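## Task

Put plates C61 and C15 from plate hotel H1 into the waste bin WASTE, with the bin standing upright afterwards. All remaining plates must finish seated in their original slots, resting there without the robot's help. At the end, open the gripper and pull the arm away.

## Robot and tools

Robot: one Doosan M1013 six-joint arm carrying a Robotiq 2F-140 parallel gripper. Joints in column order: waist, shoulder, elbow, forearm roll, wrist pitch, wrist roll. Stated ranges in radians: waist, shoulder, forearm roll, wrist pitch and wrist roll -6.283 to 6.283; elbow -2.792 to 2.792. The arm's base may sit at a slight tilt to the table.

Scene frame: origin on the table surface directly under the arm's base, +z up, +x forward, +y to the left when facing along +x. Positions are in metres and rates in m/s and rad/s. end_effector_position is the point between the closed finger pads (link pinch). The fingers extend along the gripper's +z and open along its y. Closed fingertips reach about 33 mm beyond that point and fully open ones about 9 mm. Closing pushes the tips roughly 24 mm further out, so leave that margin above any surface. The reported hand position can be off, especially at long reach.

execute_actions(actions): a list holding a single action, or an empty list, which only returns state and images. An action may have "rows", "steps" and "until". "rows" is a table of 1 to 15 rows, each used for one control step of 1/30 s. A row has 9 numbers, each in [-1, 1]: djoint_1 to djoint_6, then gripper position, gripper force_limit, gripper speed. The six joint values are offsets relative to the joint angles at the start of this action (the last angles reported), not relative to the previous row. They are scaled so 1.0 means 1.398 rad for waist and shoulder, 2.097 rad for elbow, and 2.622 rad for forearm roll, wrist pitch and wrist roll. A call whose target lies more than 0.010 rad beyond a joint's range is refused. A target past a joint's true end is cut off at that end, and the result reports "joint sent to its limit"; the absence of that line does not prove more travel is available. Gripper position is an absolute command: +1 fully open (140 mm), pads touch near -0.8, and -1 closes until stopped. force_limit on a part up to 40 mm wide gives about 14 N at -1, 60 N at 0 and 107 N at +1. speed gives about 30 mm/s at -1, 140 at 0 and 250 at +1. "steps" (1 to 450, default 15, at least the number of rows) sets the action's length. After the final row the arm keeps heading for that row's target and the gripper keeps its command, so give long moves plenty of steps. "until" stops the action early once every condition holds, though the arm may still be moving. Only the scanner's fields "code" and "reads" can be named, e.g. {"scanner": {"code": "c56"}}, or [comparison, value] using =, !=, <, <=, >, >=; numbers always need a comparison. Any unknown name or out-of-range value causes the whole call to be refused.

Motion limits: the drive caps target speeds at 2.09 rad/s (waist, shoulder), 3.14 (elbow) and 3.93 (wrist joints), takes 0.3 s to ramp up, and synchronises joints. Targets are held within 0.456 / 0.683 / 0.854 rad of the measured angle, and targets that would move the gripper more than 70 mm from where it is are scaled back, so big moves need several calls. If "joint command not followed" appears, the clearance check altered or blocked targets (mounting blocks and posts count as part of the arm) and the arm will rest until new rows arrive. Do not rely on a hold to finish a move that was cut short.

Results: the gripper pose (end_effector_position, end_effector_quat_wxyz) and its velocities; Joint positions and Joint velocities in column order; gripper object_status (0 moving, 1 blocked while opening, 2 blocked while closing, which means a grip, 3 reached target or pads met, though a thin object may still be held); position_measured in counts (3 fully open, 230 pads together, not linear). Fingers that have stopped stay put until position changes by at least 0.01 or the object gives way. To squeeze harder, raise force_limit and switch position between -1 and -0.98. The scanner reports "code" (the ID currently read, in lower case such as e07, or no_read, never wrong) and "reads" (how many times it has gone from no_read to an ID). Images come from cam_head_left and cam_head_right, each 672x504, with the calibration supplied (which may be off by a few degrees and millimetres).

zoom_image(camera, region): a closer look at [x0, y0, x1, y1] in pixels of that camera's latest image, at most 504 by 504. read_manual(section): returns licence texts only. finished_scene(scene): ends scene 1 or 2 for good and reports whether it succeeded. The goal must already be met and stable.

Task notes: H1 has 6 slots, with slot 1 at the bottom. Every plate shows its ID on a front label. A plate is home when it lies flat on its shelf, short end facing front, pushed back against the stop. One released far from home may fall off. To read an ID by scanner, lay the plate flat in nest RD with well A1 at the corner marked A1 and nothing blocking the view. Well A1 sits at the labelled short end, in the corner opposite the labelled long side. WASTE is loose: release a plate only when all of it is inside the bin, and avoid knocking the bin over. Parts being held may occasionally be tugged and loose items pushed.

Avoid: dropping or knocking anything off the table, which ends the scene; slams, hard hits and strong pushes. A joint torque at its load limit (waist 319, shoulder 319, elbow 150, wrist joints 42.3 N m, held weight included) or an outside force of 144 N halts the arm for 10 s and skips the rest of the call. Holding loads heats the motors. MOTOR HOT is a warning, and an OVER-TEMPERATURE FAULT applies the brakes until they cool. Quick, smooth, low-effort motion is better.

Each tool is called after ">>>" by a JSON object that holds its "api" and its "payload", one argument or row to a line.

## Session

>>> {"api": "execute_actions", "payload": {
  "actions": []
}}

Scene clock: 0.00 s.
end_effector_position=(+0.0293, +0.6622, +0.3739) position_measured=3 object_status=3 end_effector_quat_wxyz=(+0.177, +0.408, +0.693, -0.568) end_effector_velocity=(+0.000, -0.000, +0.001) end_effector_angular_velocity=(-0.001, +0.000, +0.000)
Joint positions: [1.477 0.808 1.09  0.149 2.512 0.99 ]
Joint velocities: [-0.    -0.    -0.001 -0.     0.001 -0.   ]
scanner: code=no_read reads=0

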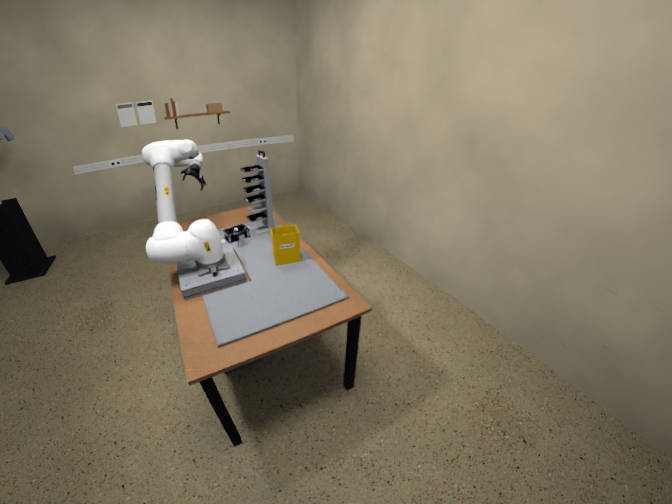

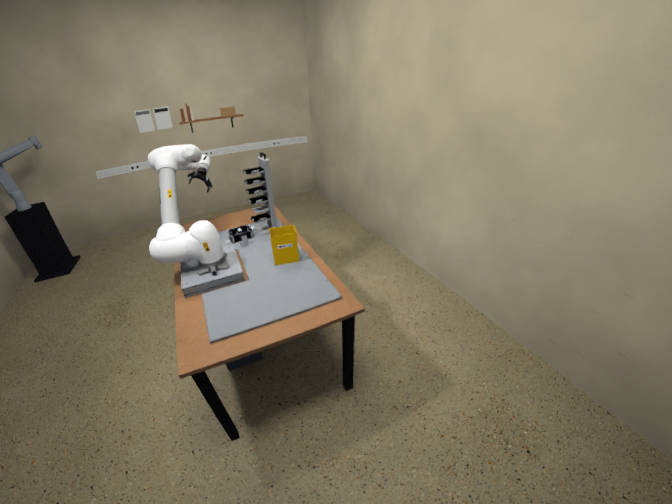

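>>> {"api": "zoom_image", "payload": {
  "camera": "cam_head_left",
  "region": [215, 145, 315, 270]
}}

>>> {"api": "zoom_image", "payload": {
  "camera": "cam_head_right",
  "region": [215, 145, 315, 270]
}}

Region (215, 145, 315, 270) of cam_head_left's 672x504 image, scaled by 4.032, with more detail than that image has; it fills the left 403 columns of this view, and the rest is white.

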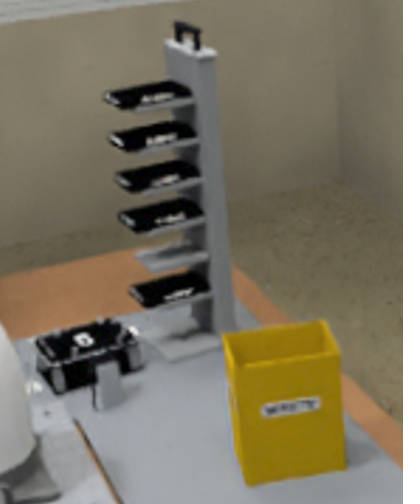

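Region (215, 145, 315, 270) of cam_head_right's 672x504 image, scaled by 4.032, with more detail than that image has; it fills the left 403 columns of this view, and the rest is white.

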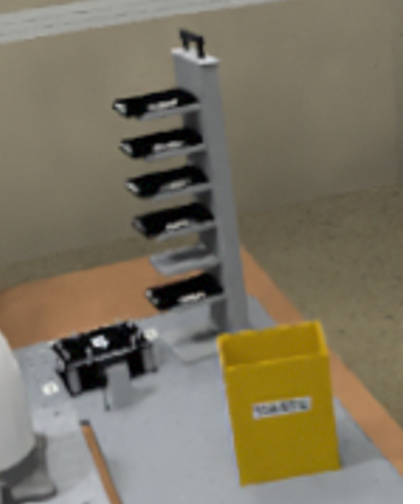

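>>> {"api": "zoom_image", "payload": {
  "camera": "cam_head_left",
  "region": [235, 150, 285, 200]
}}

>>> {"api": "zoom_image", "payload": {
  "camera": "cam_head_left",
  "region": [235, 190, 285, 240]
}}

>>> {"api": "zoom_image", "payload": {
  "camera": "cam_head_right",
  "region": [235, 150, 285, 200]
}}

>>> {"api": "zoom_image", "payload": {
  "camera": "cam_head_right",
  "region": [235, 190, 285, 240]
}}

Region (235, 150, 285, 200) of cam_head_left's 672x504 image, scaled by 10.080, with more detail than that image has.

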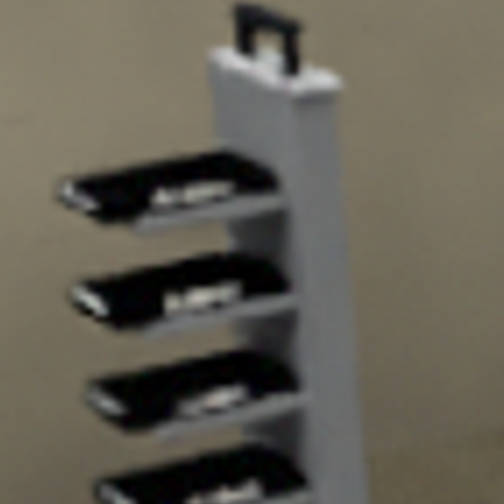

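Region (235, 190, 285, 240) of cam_head_left's 672x504 image, scaled by 10.080, with more detail than that image has.

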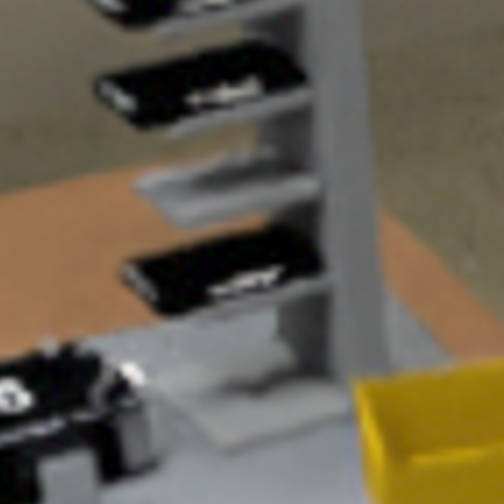

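Region (235, 150, 285, 200) of cam_head_right's 672x504 image, scaled by 10.080, with more detail than that image has.

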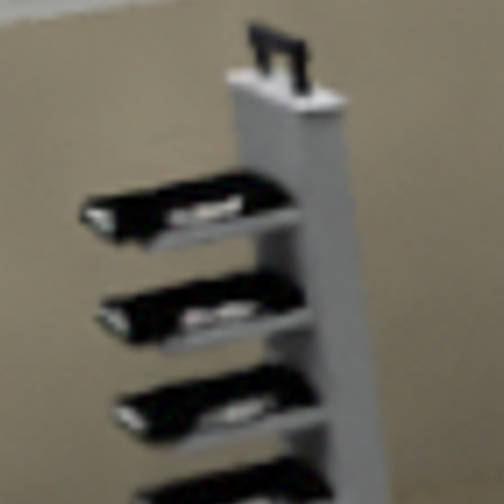

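Region (235, 190, 285, 240) of cam_head_right's 672x504 image, scaled by 10.080, with more detail than that image has.

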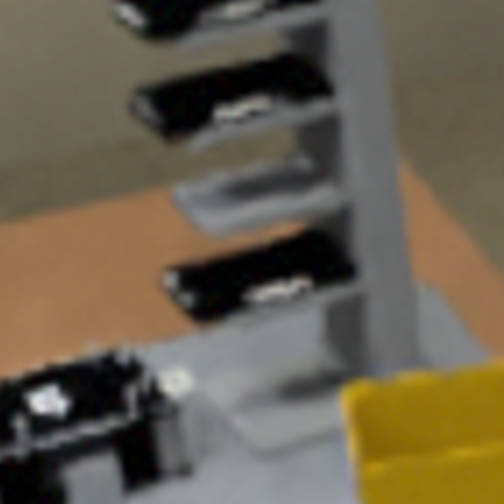

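>>> {"api": "zoom_image", "payload": {
  "camera": "cam_head_right",
  "region": [218, 215, 263, 255]
}}

>>> {"api": "zoom_image", "payload": {
  "camera": "cam_head_left",
  "region": [213, 215, 258, 255]
}}

Region (218, 215, 263, 255) of cam_head_right's 672x504 image, scaled by 11.200, with more detail than that image has.

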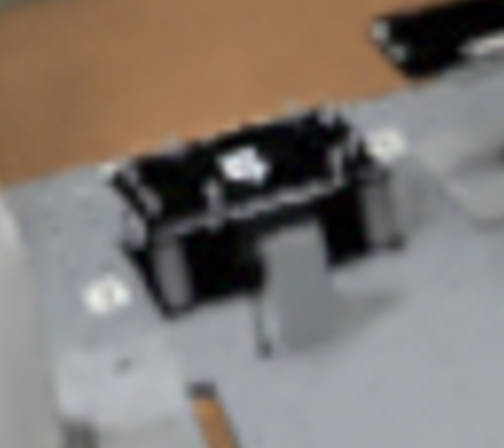

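Region (213, 215, 258, 255) of cam_head_left's 672x504 image, scaled by 11.200, with more detail than that image has.

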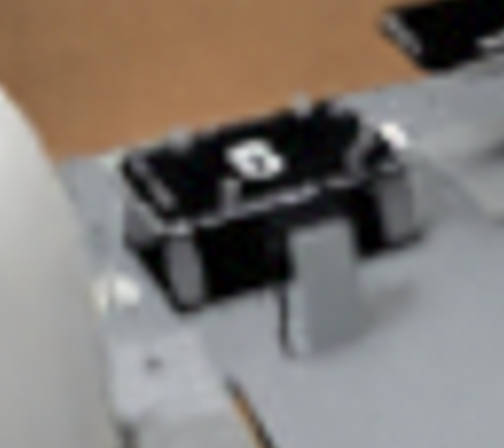

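>>> {"api": "execute_actions", "payload": {
  "actions": [
    {"rows": [[0.116,-0.6068,0.5831,-0.6511,-0.3488,-0.1115,0.6,0,0]], "steps": 33}
  ]
}}

>>> {"api": "zoom_image", "payload": {
  "camera": "cam_head_left",
  "region": [205, 145, 285, 205]
}}

>>> {"api": "zoom_image", "payload": {
  "camera": "cam_head_right",
  "region": [205, 145, 285, 205]
}}

Scene clock: 31.67 s.
end_effector_position=(+0.2906, +0.3984, +0.4805) position_measured=53 object_status=3 end_effector_quat_wxyz=(+0.707, +0.001, +0.707, -0.002) end_effector_velocity=(-0.000, +0.008, +0.007) end_effector_angular_velocity=(-0.002, -0.018, +0.035)
Joint positions: [ 1.639 -0.04   2.312 -1.557  1.598  0.698]
Joint velocities: [ 0.001 -0.008  0.006 -0.035 -0.015 -0.005]
scanner: code=no_read reads=0

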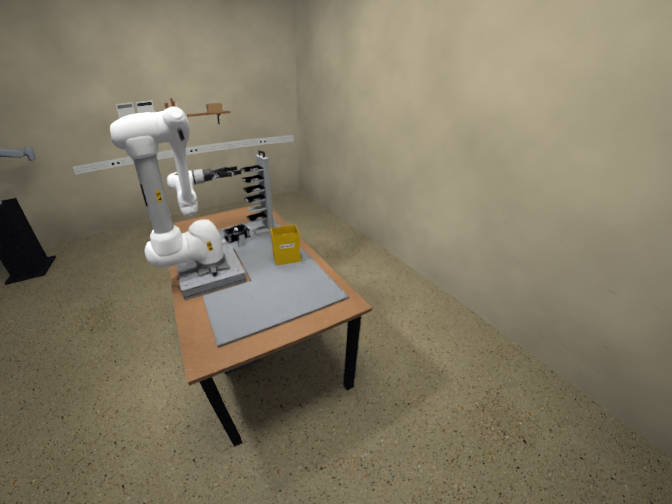

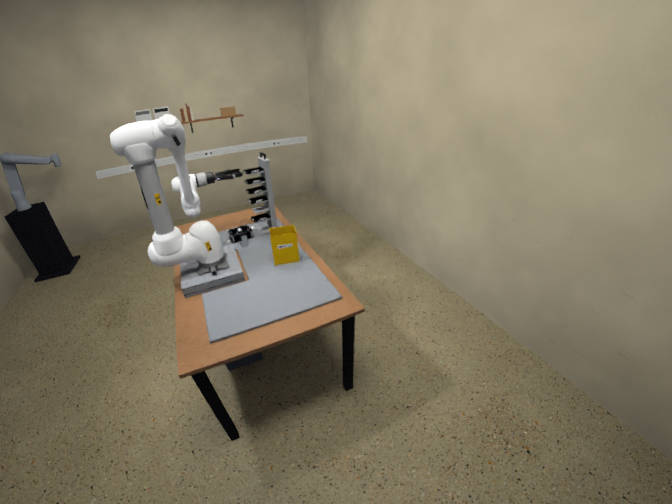

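Region (205, 145, 285, 205) of cam_head_left's 672x504 image, scaled by 6.300, with more detail than that image has; it fills the top 378 rows of this view, and the rest is white.

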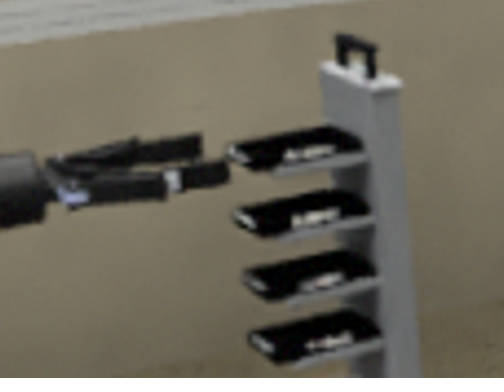

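Region (205, 145, 285, 205) of cam_head_right's 672x504 image, scaled by 6.300, with more detail than that image has; it fills the top 378 rows of this view, and the rest is white.

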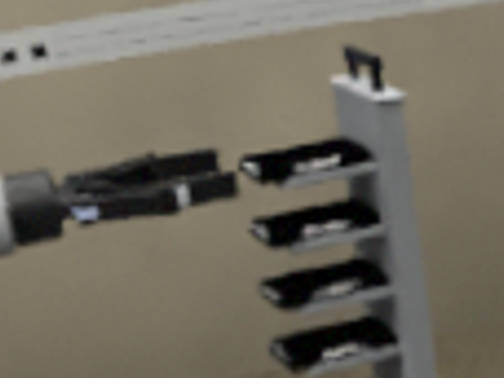

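>>> {"api": "zoom_image", "payload": {
  "camera": "cam_head_left",
  "region": [228, 158, 268, 182]
}}

>>> {"api": "zoom_image", "payload": {
  "camera": "cam_head_right",
  "region": [228, 160, 268, 184]
}}

Region (228, 158, 268, 182) of cam_head_left's 672x504 image, scaled by 12.600, with more detail than that image has; it fills the top 302 rows of this view, and the rest is white.

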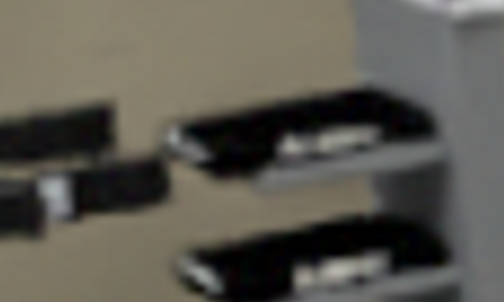

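Region (228, 160, 268, 184) of cam_head_right's 672x504 image, scaled by 12.600, with more detail than that image has; it fills the top 302 rows of this view, and the rest is white.

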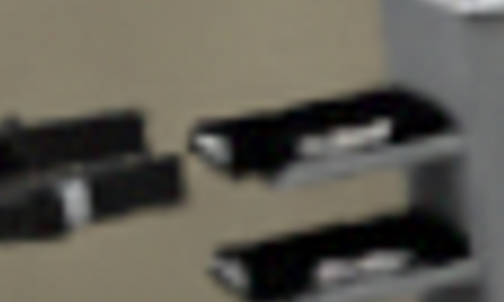

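>>> {"api": "execute_actions", "payload": {
  "actions": [
    {"rows": [[0,0,0,0,0,0,1,0,1],[0,0,0,0,0,0,1,0,1],[-0.074,-0.0471,0.0174,-0.0448,-0.0551,-0.0093,1,0,1]], "steps": 13}
  ]
}}

>>> {"api": "zoom_image", "payload": {
  "camera": "cam_head_left",
  "region": [228, 155, 268, 185]
}}

>>> {"api": "zoom_image", "payload": {
  "camera": "cam_head_right",
  "region": [228, 157, 268, 187]
}}

Scene clock: 44.93 s.
end_effector_position=(+0.3291, +0.3979, +0.4901) position_measured=3 object_status=0 end_effector_quat_wxyz=(+0.707, -0.028, +0.706, +0.027) end_effector_velocity=(-0.000, +0.001, -0.000) end_effector_angular_velocity=(-0.000, +0.001, +0.002)
Joint positions: [ 1.536 -0.106  2.349 -1.675  1.454  0.673]
Joint velocities: [ 0.     0.    -0.    -0.001 -0.002 -0.   ]
scanner: code=no_read reads=0

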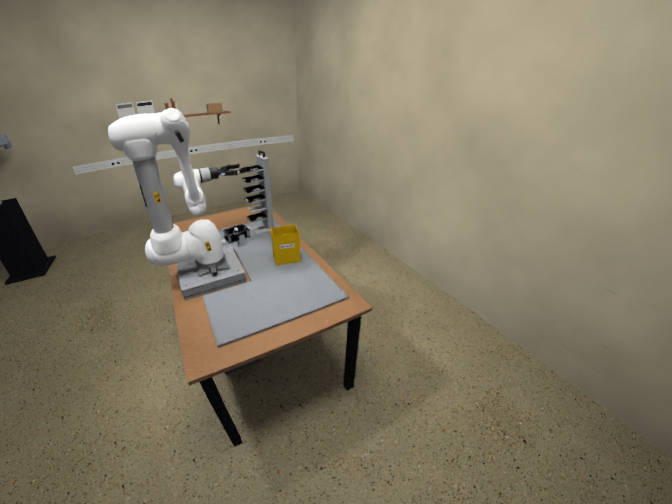

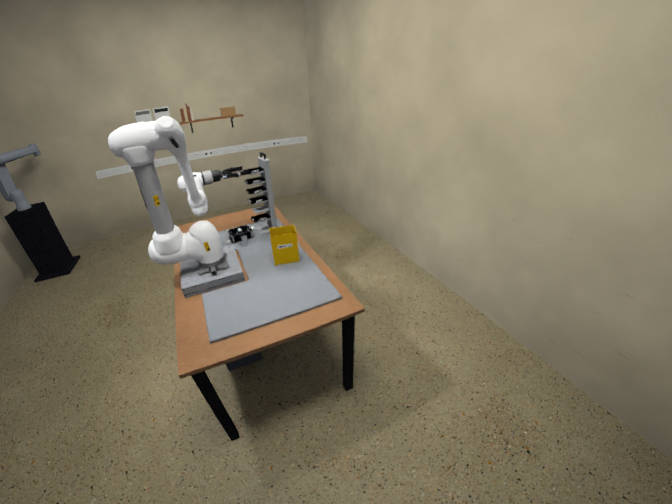

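Region (228, 155, 268, 185) of cam_head_left's 672x504 image, scaled by 12.600, with more detail than that image has; it fills the top 378 rows of this view, and the rest is white.

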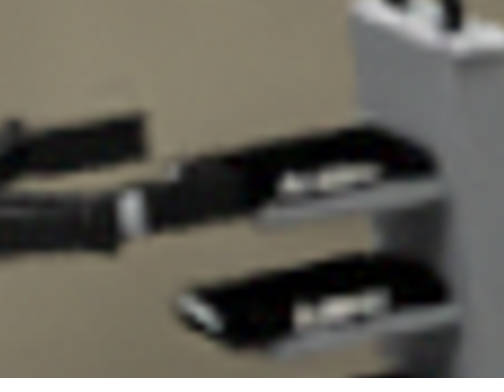

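Region (228, 157, 268, 187) of cam_head_right's 672x504 image, scaled by 12.600, with more detail than that image has; it fills the top 378 rows of this view, and the rest is white.

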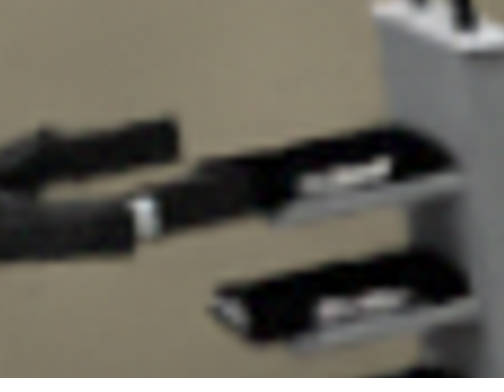

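>>> {"api": "execute_actions", "payload": {
  "actions": [
    {"rows": [[0,0,0,0,0,0,-1,-0.9,0]], "steps": 17}
  ]
}}

>>> {"api": "zoom_image", "payload": {
  "camera": "cam_head_left",
  "region": [228, 155, 268, 185]
}}

>>> {"api": "zoom_image", "payload": {
  "camera": "cam_head_right",
  "region": [228, 157, 268, 187]
}}

Scene clock: 47.20 s.
end_effector_position=(+0.3290, +0.3977, +0.4899) position_measured=69 object_status=2 end_effector_quat_wxyz=(+0.707, -0.028, +0.706, +0.027) end_effector_velocity=(-0.000, +0.002, +0.002) end_effector_angular_velocity=(+0.003, -0.000, +0.002)
Joint positions: [ 1.536 -0.106  2.349 -1.674  1.454  0.673]
Joint velocities: [ 0.    -0.    -0.003 -0.001 -0.002  0.   ]
scanner: code=no_read reads=0

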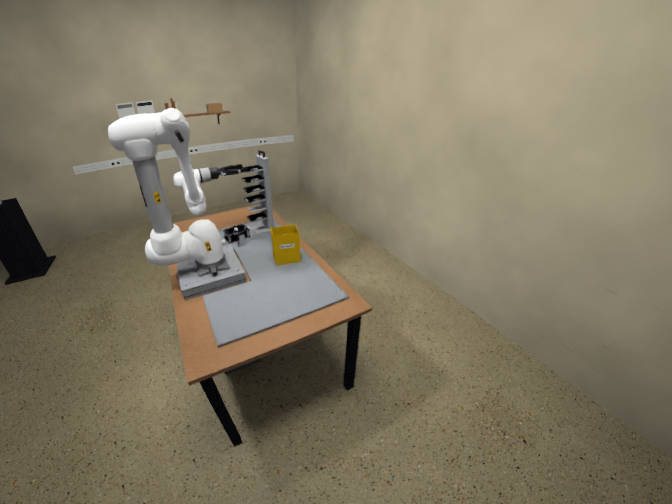

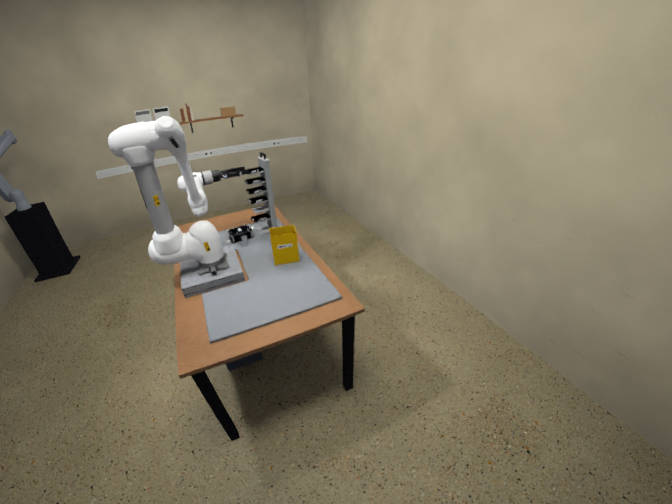

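Region (228, 155, 268, 185) of cam_head_left's 672x504 image, scaled by 12.600, with more detail than that image has; it fills the top 378 rows of this view, and the rest is white.

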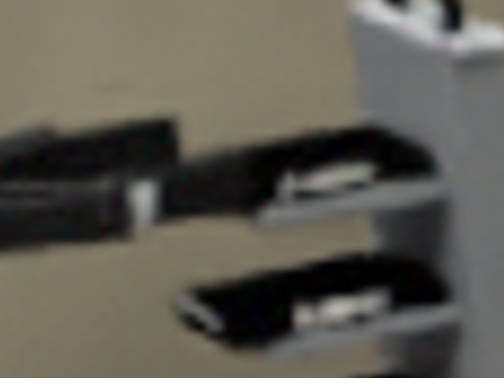

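Region (228, 157, 268, 187) of cam_head_right's 672x504 image, scaled by 12.600, with more detail than that image has; it fills the top 378 rows of this view, and the rest is white.

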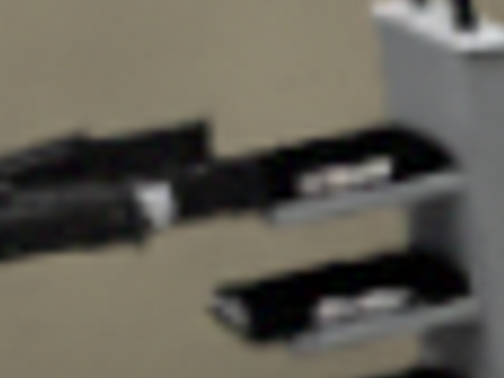

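>>> {"api": "execute_actions", "payload": {
  "actions": [
    {"rows": [[-0.003,-0.0129,0.0072,-0.0009,-0.0013,-0.001,-0.98,-0.9,0]], "steps": 12}
  ]
}}

>>> {"api": "zoom_image", "payload": {
  "camera": "cam_head_left",
  "region": [228, 155, 268, 185]
}}

Scene clock: 51.33 s.
end_effector_position=(+0.3298, +0.3877, +0.4900) position_measured=99 object_status=2 end_effector_quat_wxyz=(+0.707, -0.028, +0.706, +0.027) end_effector_velocity=(+0.000, -0.000, +0.000) end_effector_angular_velocity=(-0.000, -0.001, -0.000)
Joint positions: [ 1.531 -0.124  2.364 -1.677  1.451  0.671]
Joint velocities: [-0.    -0.    -0.    -0.     0.001 -0.001]
scanner: code=no_read reads=0

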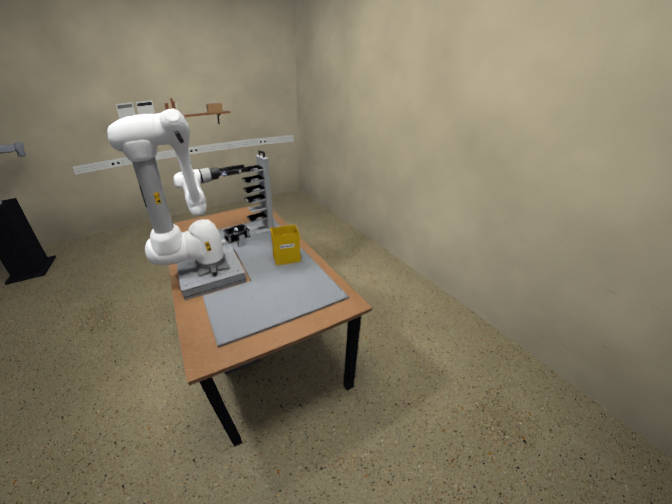

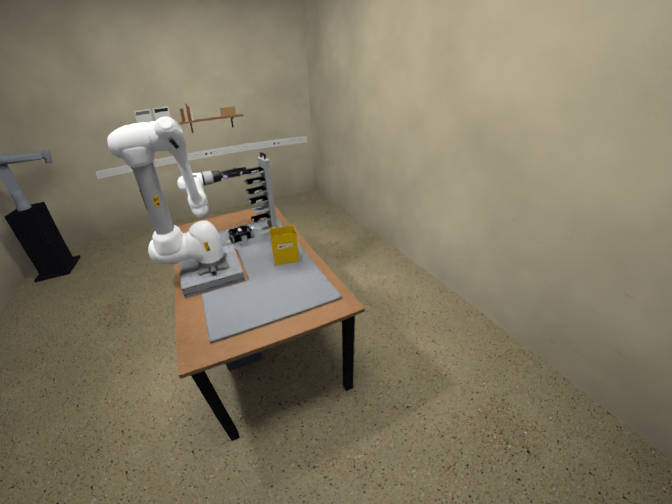

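Region (228, 155, 268, 185) of cam_head_left's 672x504 image, scaled by 12.600, with more detail than that image has; it fills the top 378 rows of this view, and the rest is white.

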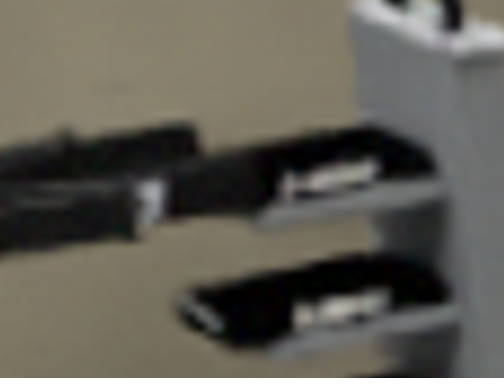

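>>> {"api": "execute_actions", "payload": {
  "actions": [
    {"rows": [[-0.0006,-0.0026,0.0014,-0.0002,-0.0003,-0.0002,-0.98,-0.9,0]], "steps": 7}
  ]
}}

Scene clock: 52.70 s.
end_effector_position=(+0.3299, +0.3859, +0.4900) position_measured=102 object_status=2 end_effector_quat_wxyz=(+0.707, -0.028, +0.706, +0.027) end_effector_velocity=(+0.000, +0.000, +0.001) end_effector_angular_velocity=(+0.002, -0.001, -0.002)
Joint positions: [ 1.531 -0.127  2.367 -1.678  1.45   0.67 ]
Joint velocities: [-0.    -0.    -0.002  0.     0.002 -0.   ]
scanner: code=no_read reads=0

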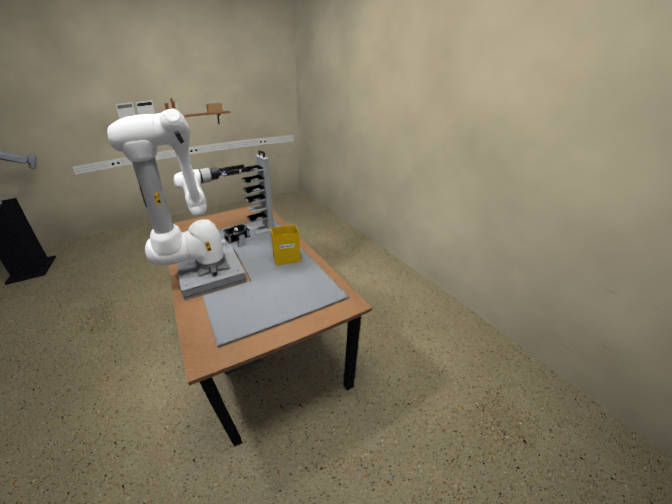

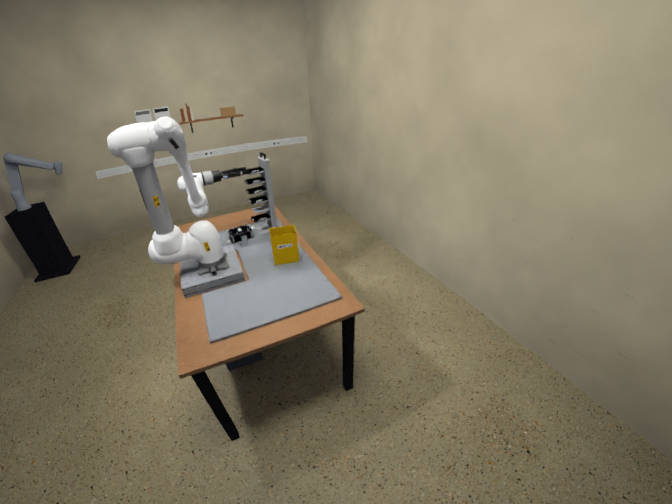

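>>> {"api": "execute_actions", "payload": {
  "actions": [
    {"rows": [[0,0,0,0,0,0,-1,0.6,-0.5],[0,0,0,0,0,0,-1,0.6,-0.5],[0,0,0,0,0,0,-1,0.6,-0.5],[0,0,0,0,0,0,-1,0.6,-0.5],[0,0,0,0,0,0,-1,0.6,-0.5],[0,0,0,0,0,0,-1,0.6,-0.5],[0,-0.015,-0.0083,0.002,-0.0018,-0.0142,-1,0.6,-0.5]], "steps": 14}
  ]
}}

>>> {"api": "zoom_image", "payload": {
  "camera": "cam_head_left",
  "region": [228, 155, 268, 185]
}}

>>> {"api": "zoom_image", "payload": {
  "camera": "cam_head_right",
  "region": [228, 157, 268, 187]
}}

Scene clock: 58.53 s.
end_effector_position=(+0.3300, +0.3862, +0.5052) position_measured=111 object_status=2 end_effector_quat_wxyz=(+0.707, -0.028, +0.706, +0.028) end_effector_velocity=(-0.000, -0.001, -0.002) end_effector_angular_velocity=(-0.002, +0.002, -0.001)
Joint positions: [ 1.531 -0.148  2.349 -1.672  1.445  0.633]
Joint velocities: [ 0.    -0.     0.003  0.002  0.     0.   ]
scanner: code=no_read reads=0

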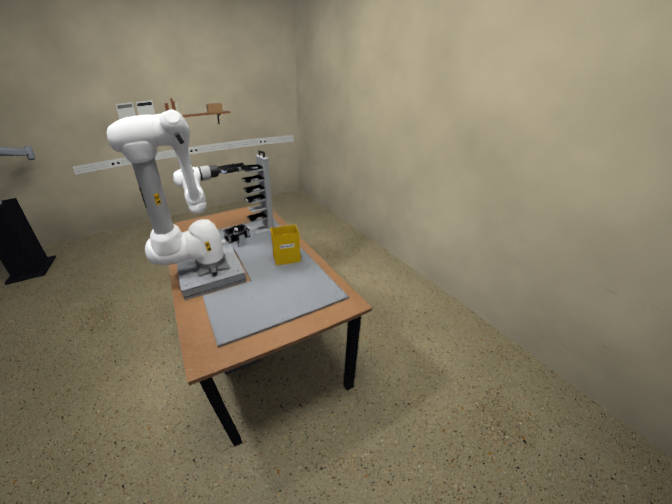

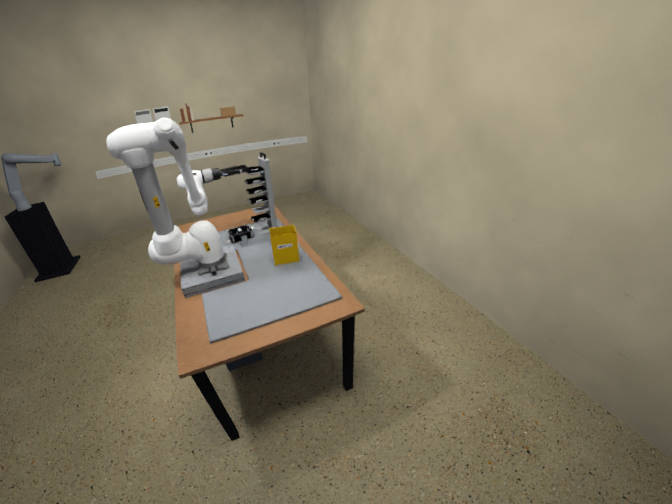

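Region (228, 155, 268, 185) of cam_head_left's 672x504 image, scaled by 12.600, with more detail than that image has; it fills the top 378 rows of this view, and the rest is white.

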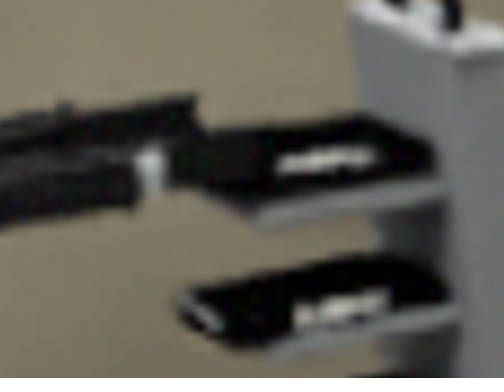

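Region (228, 157, 268, 187) of cam_head_right's 672x504 image, scaled by 12.600, with more detail than that image has; it fills the top 378 rows of this view, and the rest is white.

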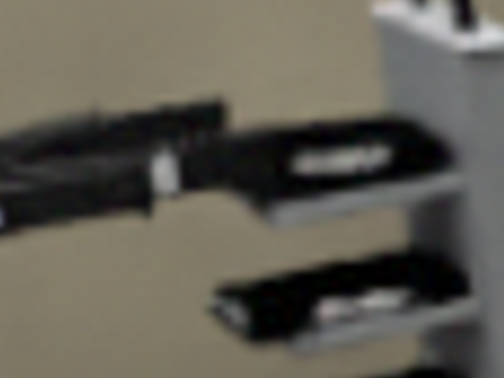

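>>> {"api": "execute_actions", "payload": {
  "actions": [
    {"rows": [[0.1183,0.0012,-0.0005,0.0373,0.0511,-0.0023,-1,0.6,-0.5],[0.1183,0.0012,-0.0005,0.0373,0.0511,-0.0023,-1,0.6,-0.5],[0.1183,0.0012,-0.0005,0.0373,0.0511,-0.0023,-1,0.6,-0.5],[0.1183,0.0012,-0.0005,0.0373,0.0511,-0.0023,-1,0.6,-0.5],[0.1183,0.0012,-0.0005,0.0373,0.0511,-0.0023,-1,0.6,-0.5],[0.291,0.0275,-0.0138,0.093,0.1247,0.0065,-1,0.6,-0.5],[0.291,0.0275,-0.0138,0.093,0.1247,0.0065,-1,0.6,-0.5],[0.291,0.0275,-0.0138,0.093,0.1247,0.0065,-1,0.6,-0.5],[0.291,0.0275,-0.0138,0.093,0.1247,0.0065,-1,0.6,-0.5],[0.291,0.0275,-0.0138,0.093,0.1247,0.0065,-1,0.6,-0.5],[0.291,0.0275,-0.0138,0.093,0.1247,0.0065,-1,0.6,-0.5],[0.291,0.0275,-0.0138,0.093,0.1247,0.0065,-1,0.6,-0.5],[0.291,0.0275,-0.0138,0.093,0.1247,0.0065,-1,0.6,-0.5],[0.291,0.0275,-0.0138,0.093,0.1247,0.0065,-1,0.6,-0.5],[0.291,-0.1445,-0.3572,0.6377,0.4024,0.357,-1,0.6,-0.5]], "steps": 22}
  ]
}}

Scene clock: 68.27 s.
end_effector_position=(+0.1541, +0.2987, +0.5660) position_measured=111 object_status=2 end_effector_quat_wxyz=(+0.620, +0.255, +0.741, +0.051) end_effector_velocity=(-0.246, -0.377, +0.215) end_effector_angular_velocity=(+1.884, +1.172, -1.812)
Joint positions: [ 1.937 -0.183  2.101 -1.13   2.006  0.925]
Joint velocities: [ 0.001 -0.37  -1.104  1.683  1.083  1.41 ]
scanner: code=no_read reads=0

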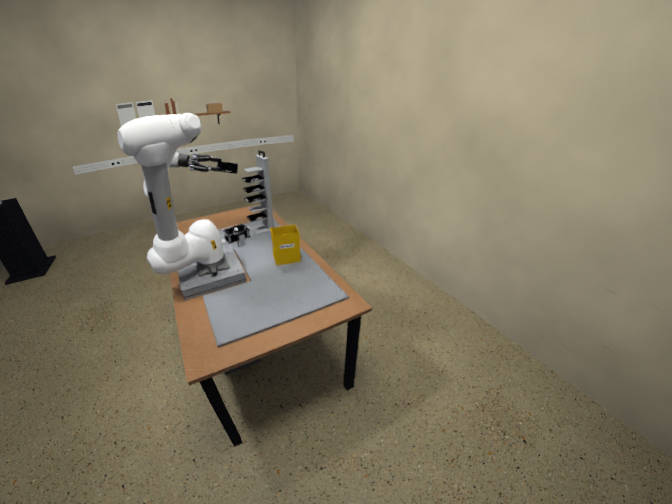

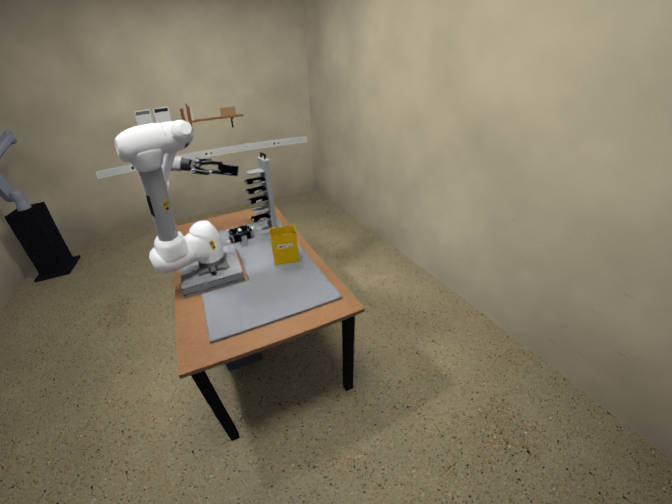

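>>> {"api": "execute_actions", "payload": {
  "actions": [
    {"rows": [[-1.0,-0.1195,-0.2389,0.431,0.1884,0.246,-1,0.6,-0.5]], "steps": 22}
  ]
}}

Scene clock: 70.17 s.
end_effector_position=(+0.0734, +0.1150, +0.6952) position_measured=111 object_status=2 end_effector_quat_wxyz=(+0.136, +0.867, +0.394, -0.272) end_effector_velocity=(+0.166, -0.128, +0.066) end_effector_angular_velocity=(+0.153, +0.130, -2.079)
Joint positions: [ 0.896 -0.344  1.619 -0.046  2.482  1.546]
Joint velocities: [-2.033 -0.041 -0.121  0.305  0.121  0.158]
scanner: code=no_read reads=0

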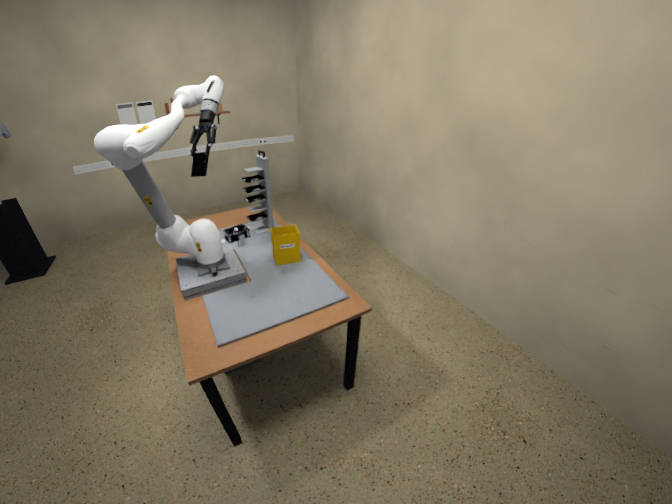

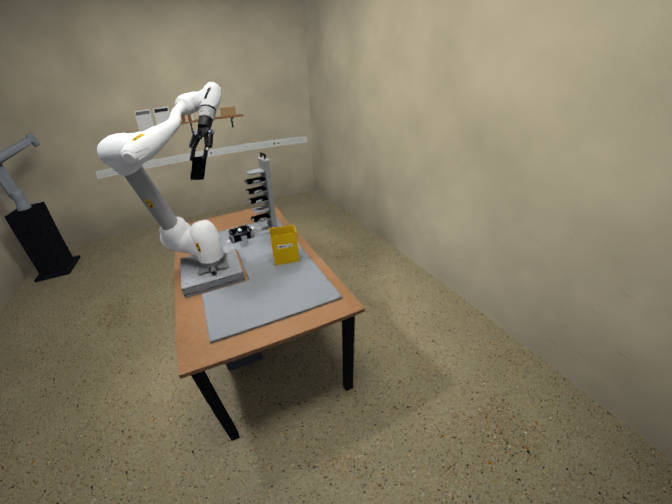

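>>> {"api": "execute_actions", "payload": {
  "actions": [
    {"rows": [[-1.0,0,0,0.017,0,0,-1,0.6,-0.5]], "steps": 16}
  ]
}}

Scene clock: 71.67 s.
end_effector_position=(+0.1419, -0.0013, +0.6952) position_measured=111 object_status=2 end_effector_quat_wxyz=(-0.041, +0.946, -0.106, -0.304) end_effector_velocity=(+0.006, -0.273, -0.008) end_effector_angular_velocity=(-0.005, +0.008, -1.959)
Joint positions: [-0.201 -0.344  1.617 -0.001  2.484  1.549]
Joint velocities: [-1.972  0.005  0.011 -0.002 -0.013 -0.017]
scanner: code=no_read reads=0

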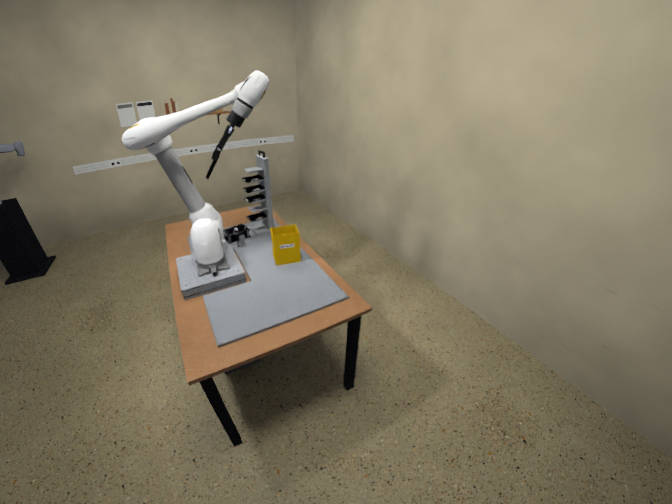

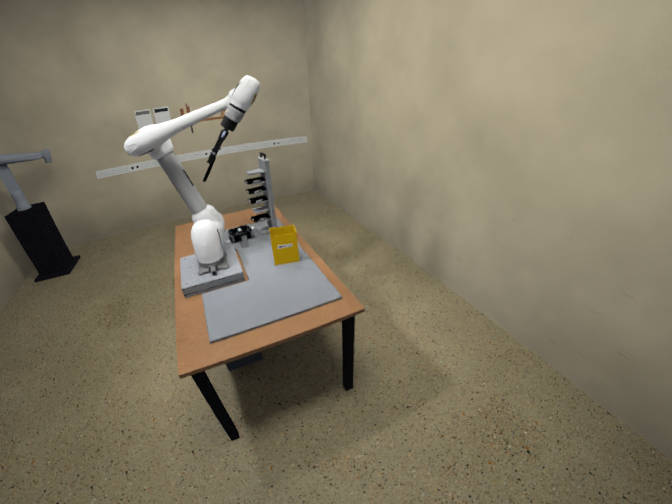

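>>> {"api": "execute_actions", "payload": {
  "actions": [
    {"rows": [[-0.9478,0,0,0,0,0,-1,0.6,-0.5],[-0.9478,0,0,0,0,0,-1,0.6,-0.5],[-0.9478,0,0,0,0,0,-1,0.6,-0.5],[-0.9478,0,0,0,0,0,-1,0.6,-0.5],[-0.9478,0,0,0,0,0,-1,0.6,-0.5],[-0.9478,0,0,0,0,0,-1,0.6,-0.5],[-0.9478,0,0,0,0,0,-1,0.6,-0.5],[-0.9478,0,0,0,0,0,-1,0.6,-0.5],[-0.9478,0,0,0,0,0,-1,0.6,-0.5],[-0.9478,0,0,0,0,0,-1,0.6,-0.5],[-0.9478,0.6037,-0.3896,0,-0.6278,0.7285,-1,0.6,-0.5]], "steps": 60}
  ]
}}

Scene clock: 75.63 s.
end_effector_position=(+0.0592, -1.0742, +0.7277) position_measured=111 object_status=2 end_effector_quat_wxyz=(+0.041, +0.072, +0.894, -0.440) end_effector_velocity=(-0.196, -0.503, +0.031) end_effector_angular_velocity=(-0.899, -1.168, -1.068)
Joint positions: [-1.509  0.453  0.835 -0.001  0.933  3.326]
Joint velocities: [-0.193  0.518 -0.389  0.    -1.042  1.451]
scanner: code=no_read reads=0

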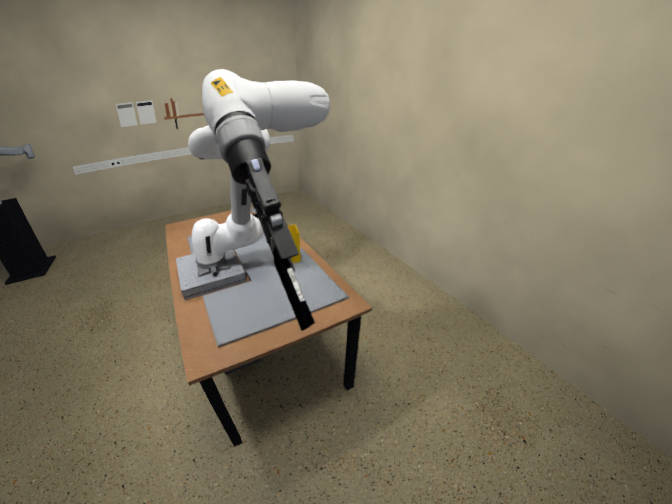

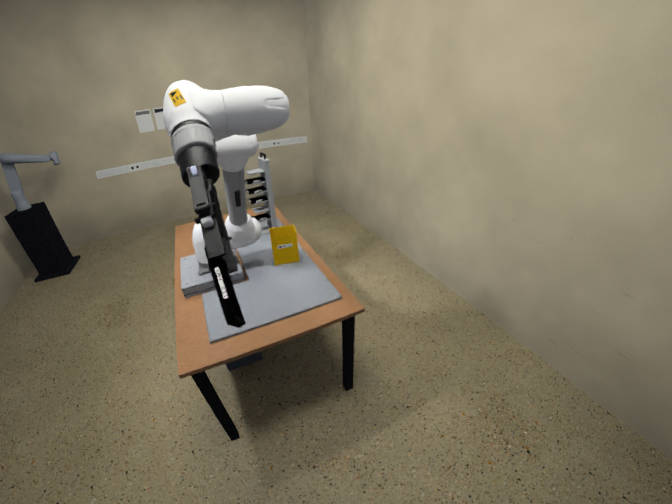

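>>> {"api": "execute_actions", "payload": {
  "actions": []
}}

>>> {"api": "zoom_image", "payload": {
  "camera": "cam_head_left",
  "region": [270, 270, 330, 335]
}}

Scene clock: 76.27 s.
end_effector_position=(+0.0404, -1.1186, +0.7308) position_measured=111 object_status=2 end_effector_quat_wxyz=(+0.072, +0.136, +0.867, -0.474) end_effector_velocity=(+0.000, -0.000, +0.001) end_effector_angular_velocity=(-0.001, +0.001, +0.000)
Joint positions: [-1.527  0.5    0.8   -0.001  0.838  3.458]
Joint velocities: [ 0.     0.    -0.001 -0.001 -0.     0.   ]
scanner: code=no_read reads=0

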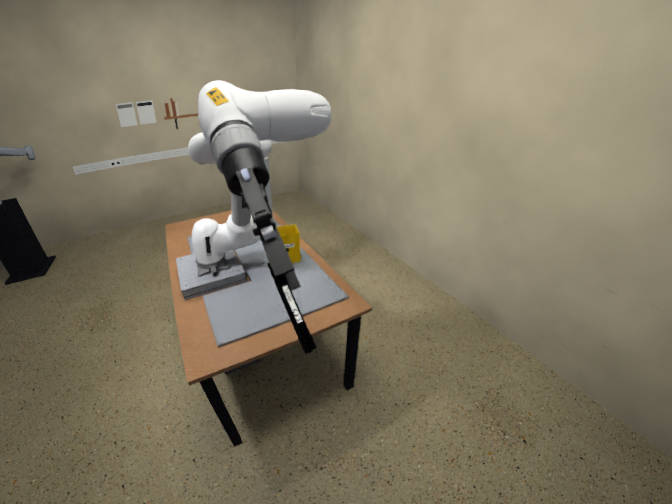

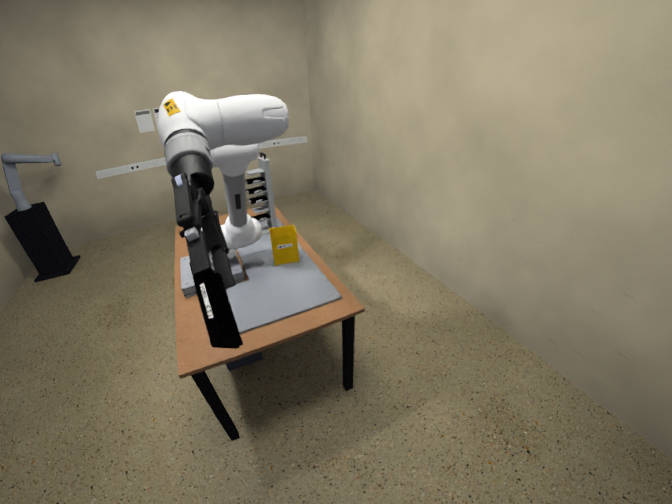

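Region (270, 270, 330, 335) of cam_head_left's 672x504 image, scaled by 7.754, with more detail than that image has; it fills the left 465 columns of this view, and the rest is white.

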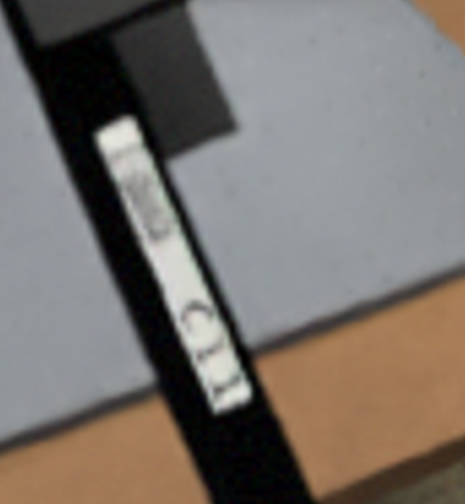

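>>> {"api": "zoom_image", "payload": {
  "camera": "cam_head_left",
  "region": [240, 220, 340, 360]
}}

Region (240, 220, 340, 360) of cam_head_left's 672x504 image, scaled by 3.600, with more detail than that image has; it fills the left 360 columns of this view, and the rest is white.

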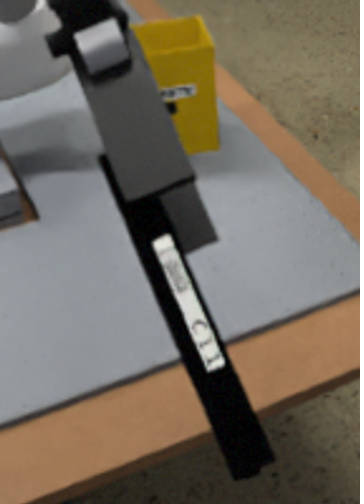

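>>> {"api": "execute_actions", "payload": {
  "actions": [
    {"rows": [[-0.5,-0.608,0.3815,0,0.634,-0.72,-1,0.6,-0.5]], "steps": 44}
  ]
}}

Scene clock: 81.57 s.
end_effector_position=(-0.1504, -0.3069, +0.6618) position_measured=111 object_status=2 end_effector_quat_wxyz=(+0.102, -0.249, +0.958, +0.101) end_effector_velocity=(+0.207, +0.532, +0.101) end_effector_angular_velocity=(+0.505, -0.750, +0.875)
Joint positions: [-2.097 -0.169  1.469 -0.001  2.13   2.062]
Joint velocities: [-0.333 -0.472  0.338 -0.001  0.956 -1.268]
scanner: code=no_read reads=0

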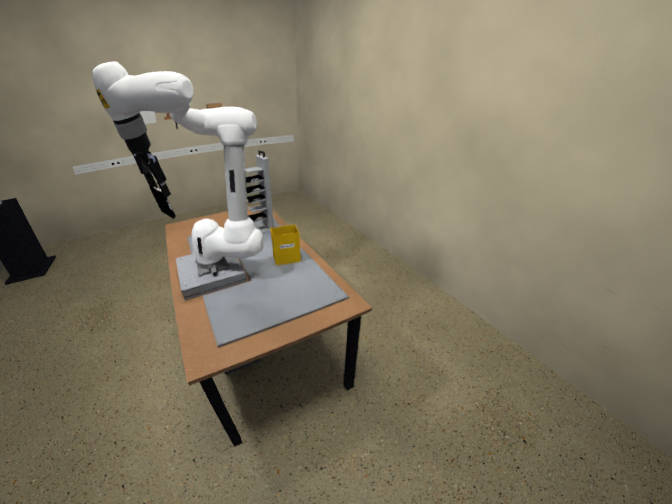

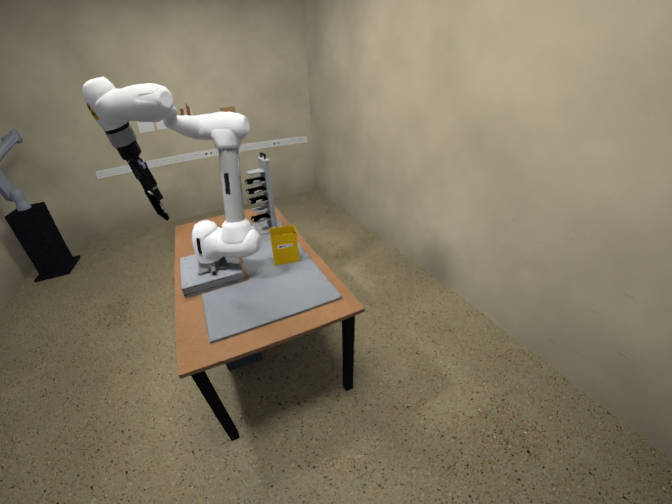

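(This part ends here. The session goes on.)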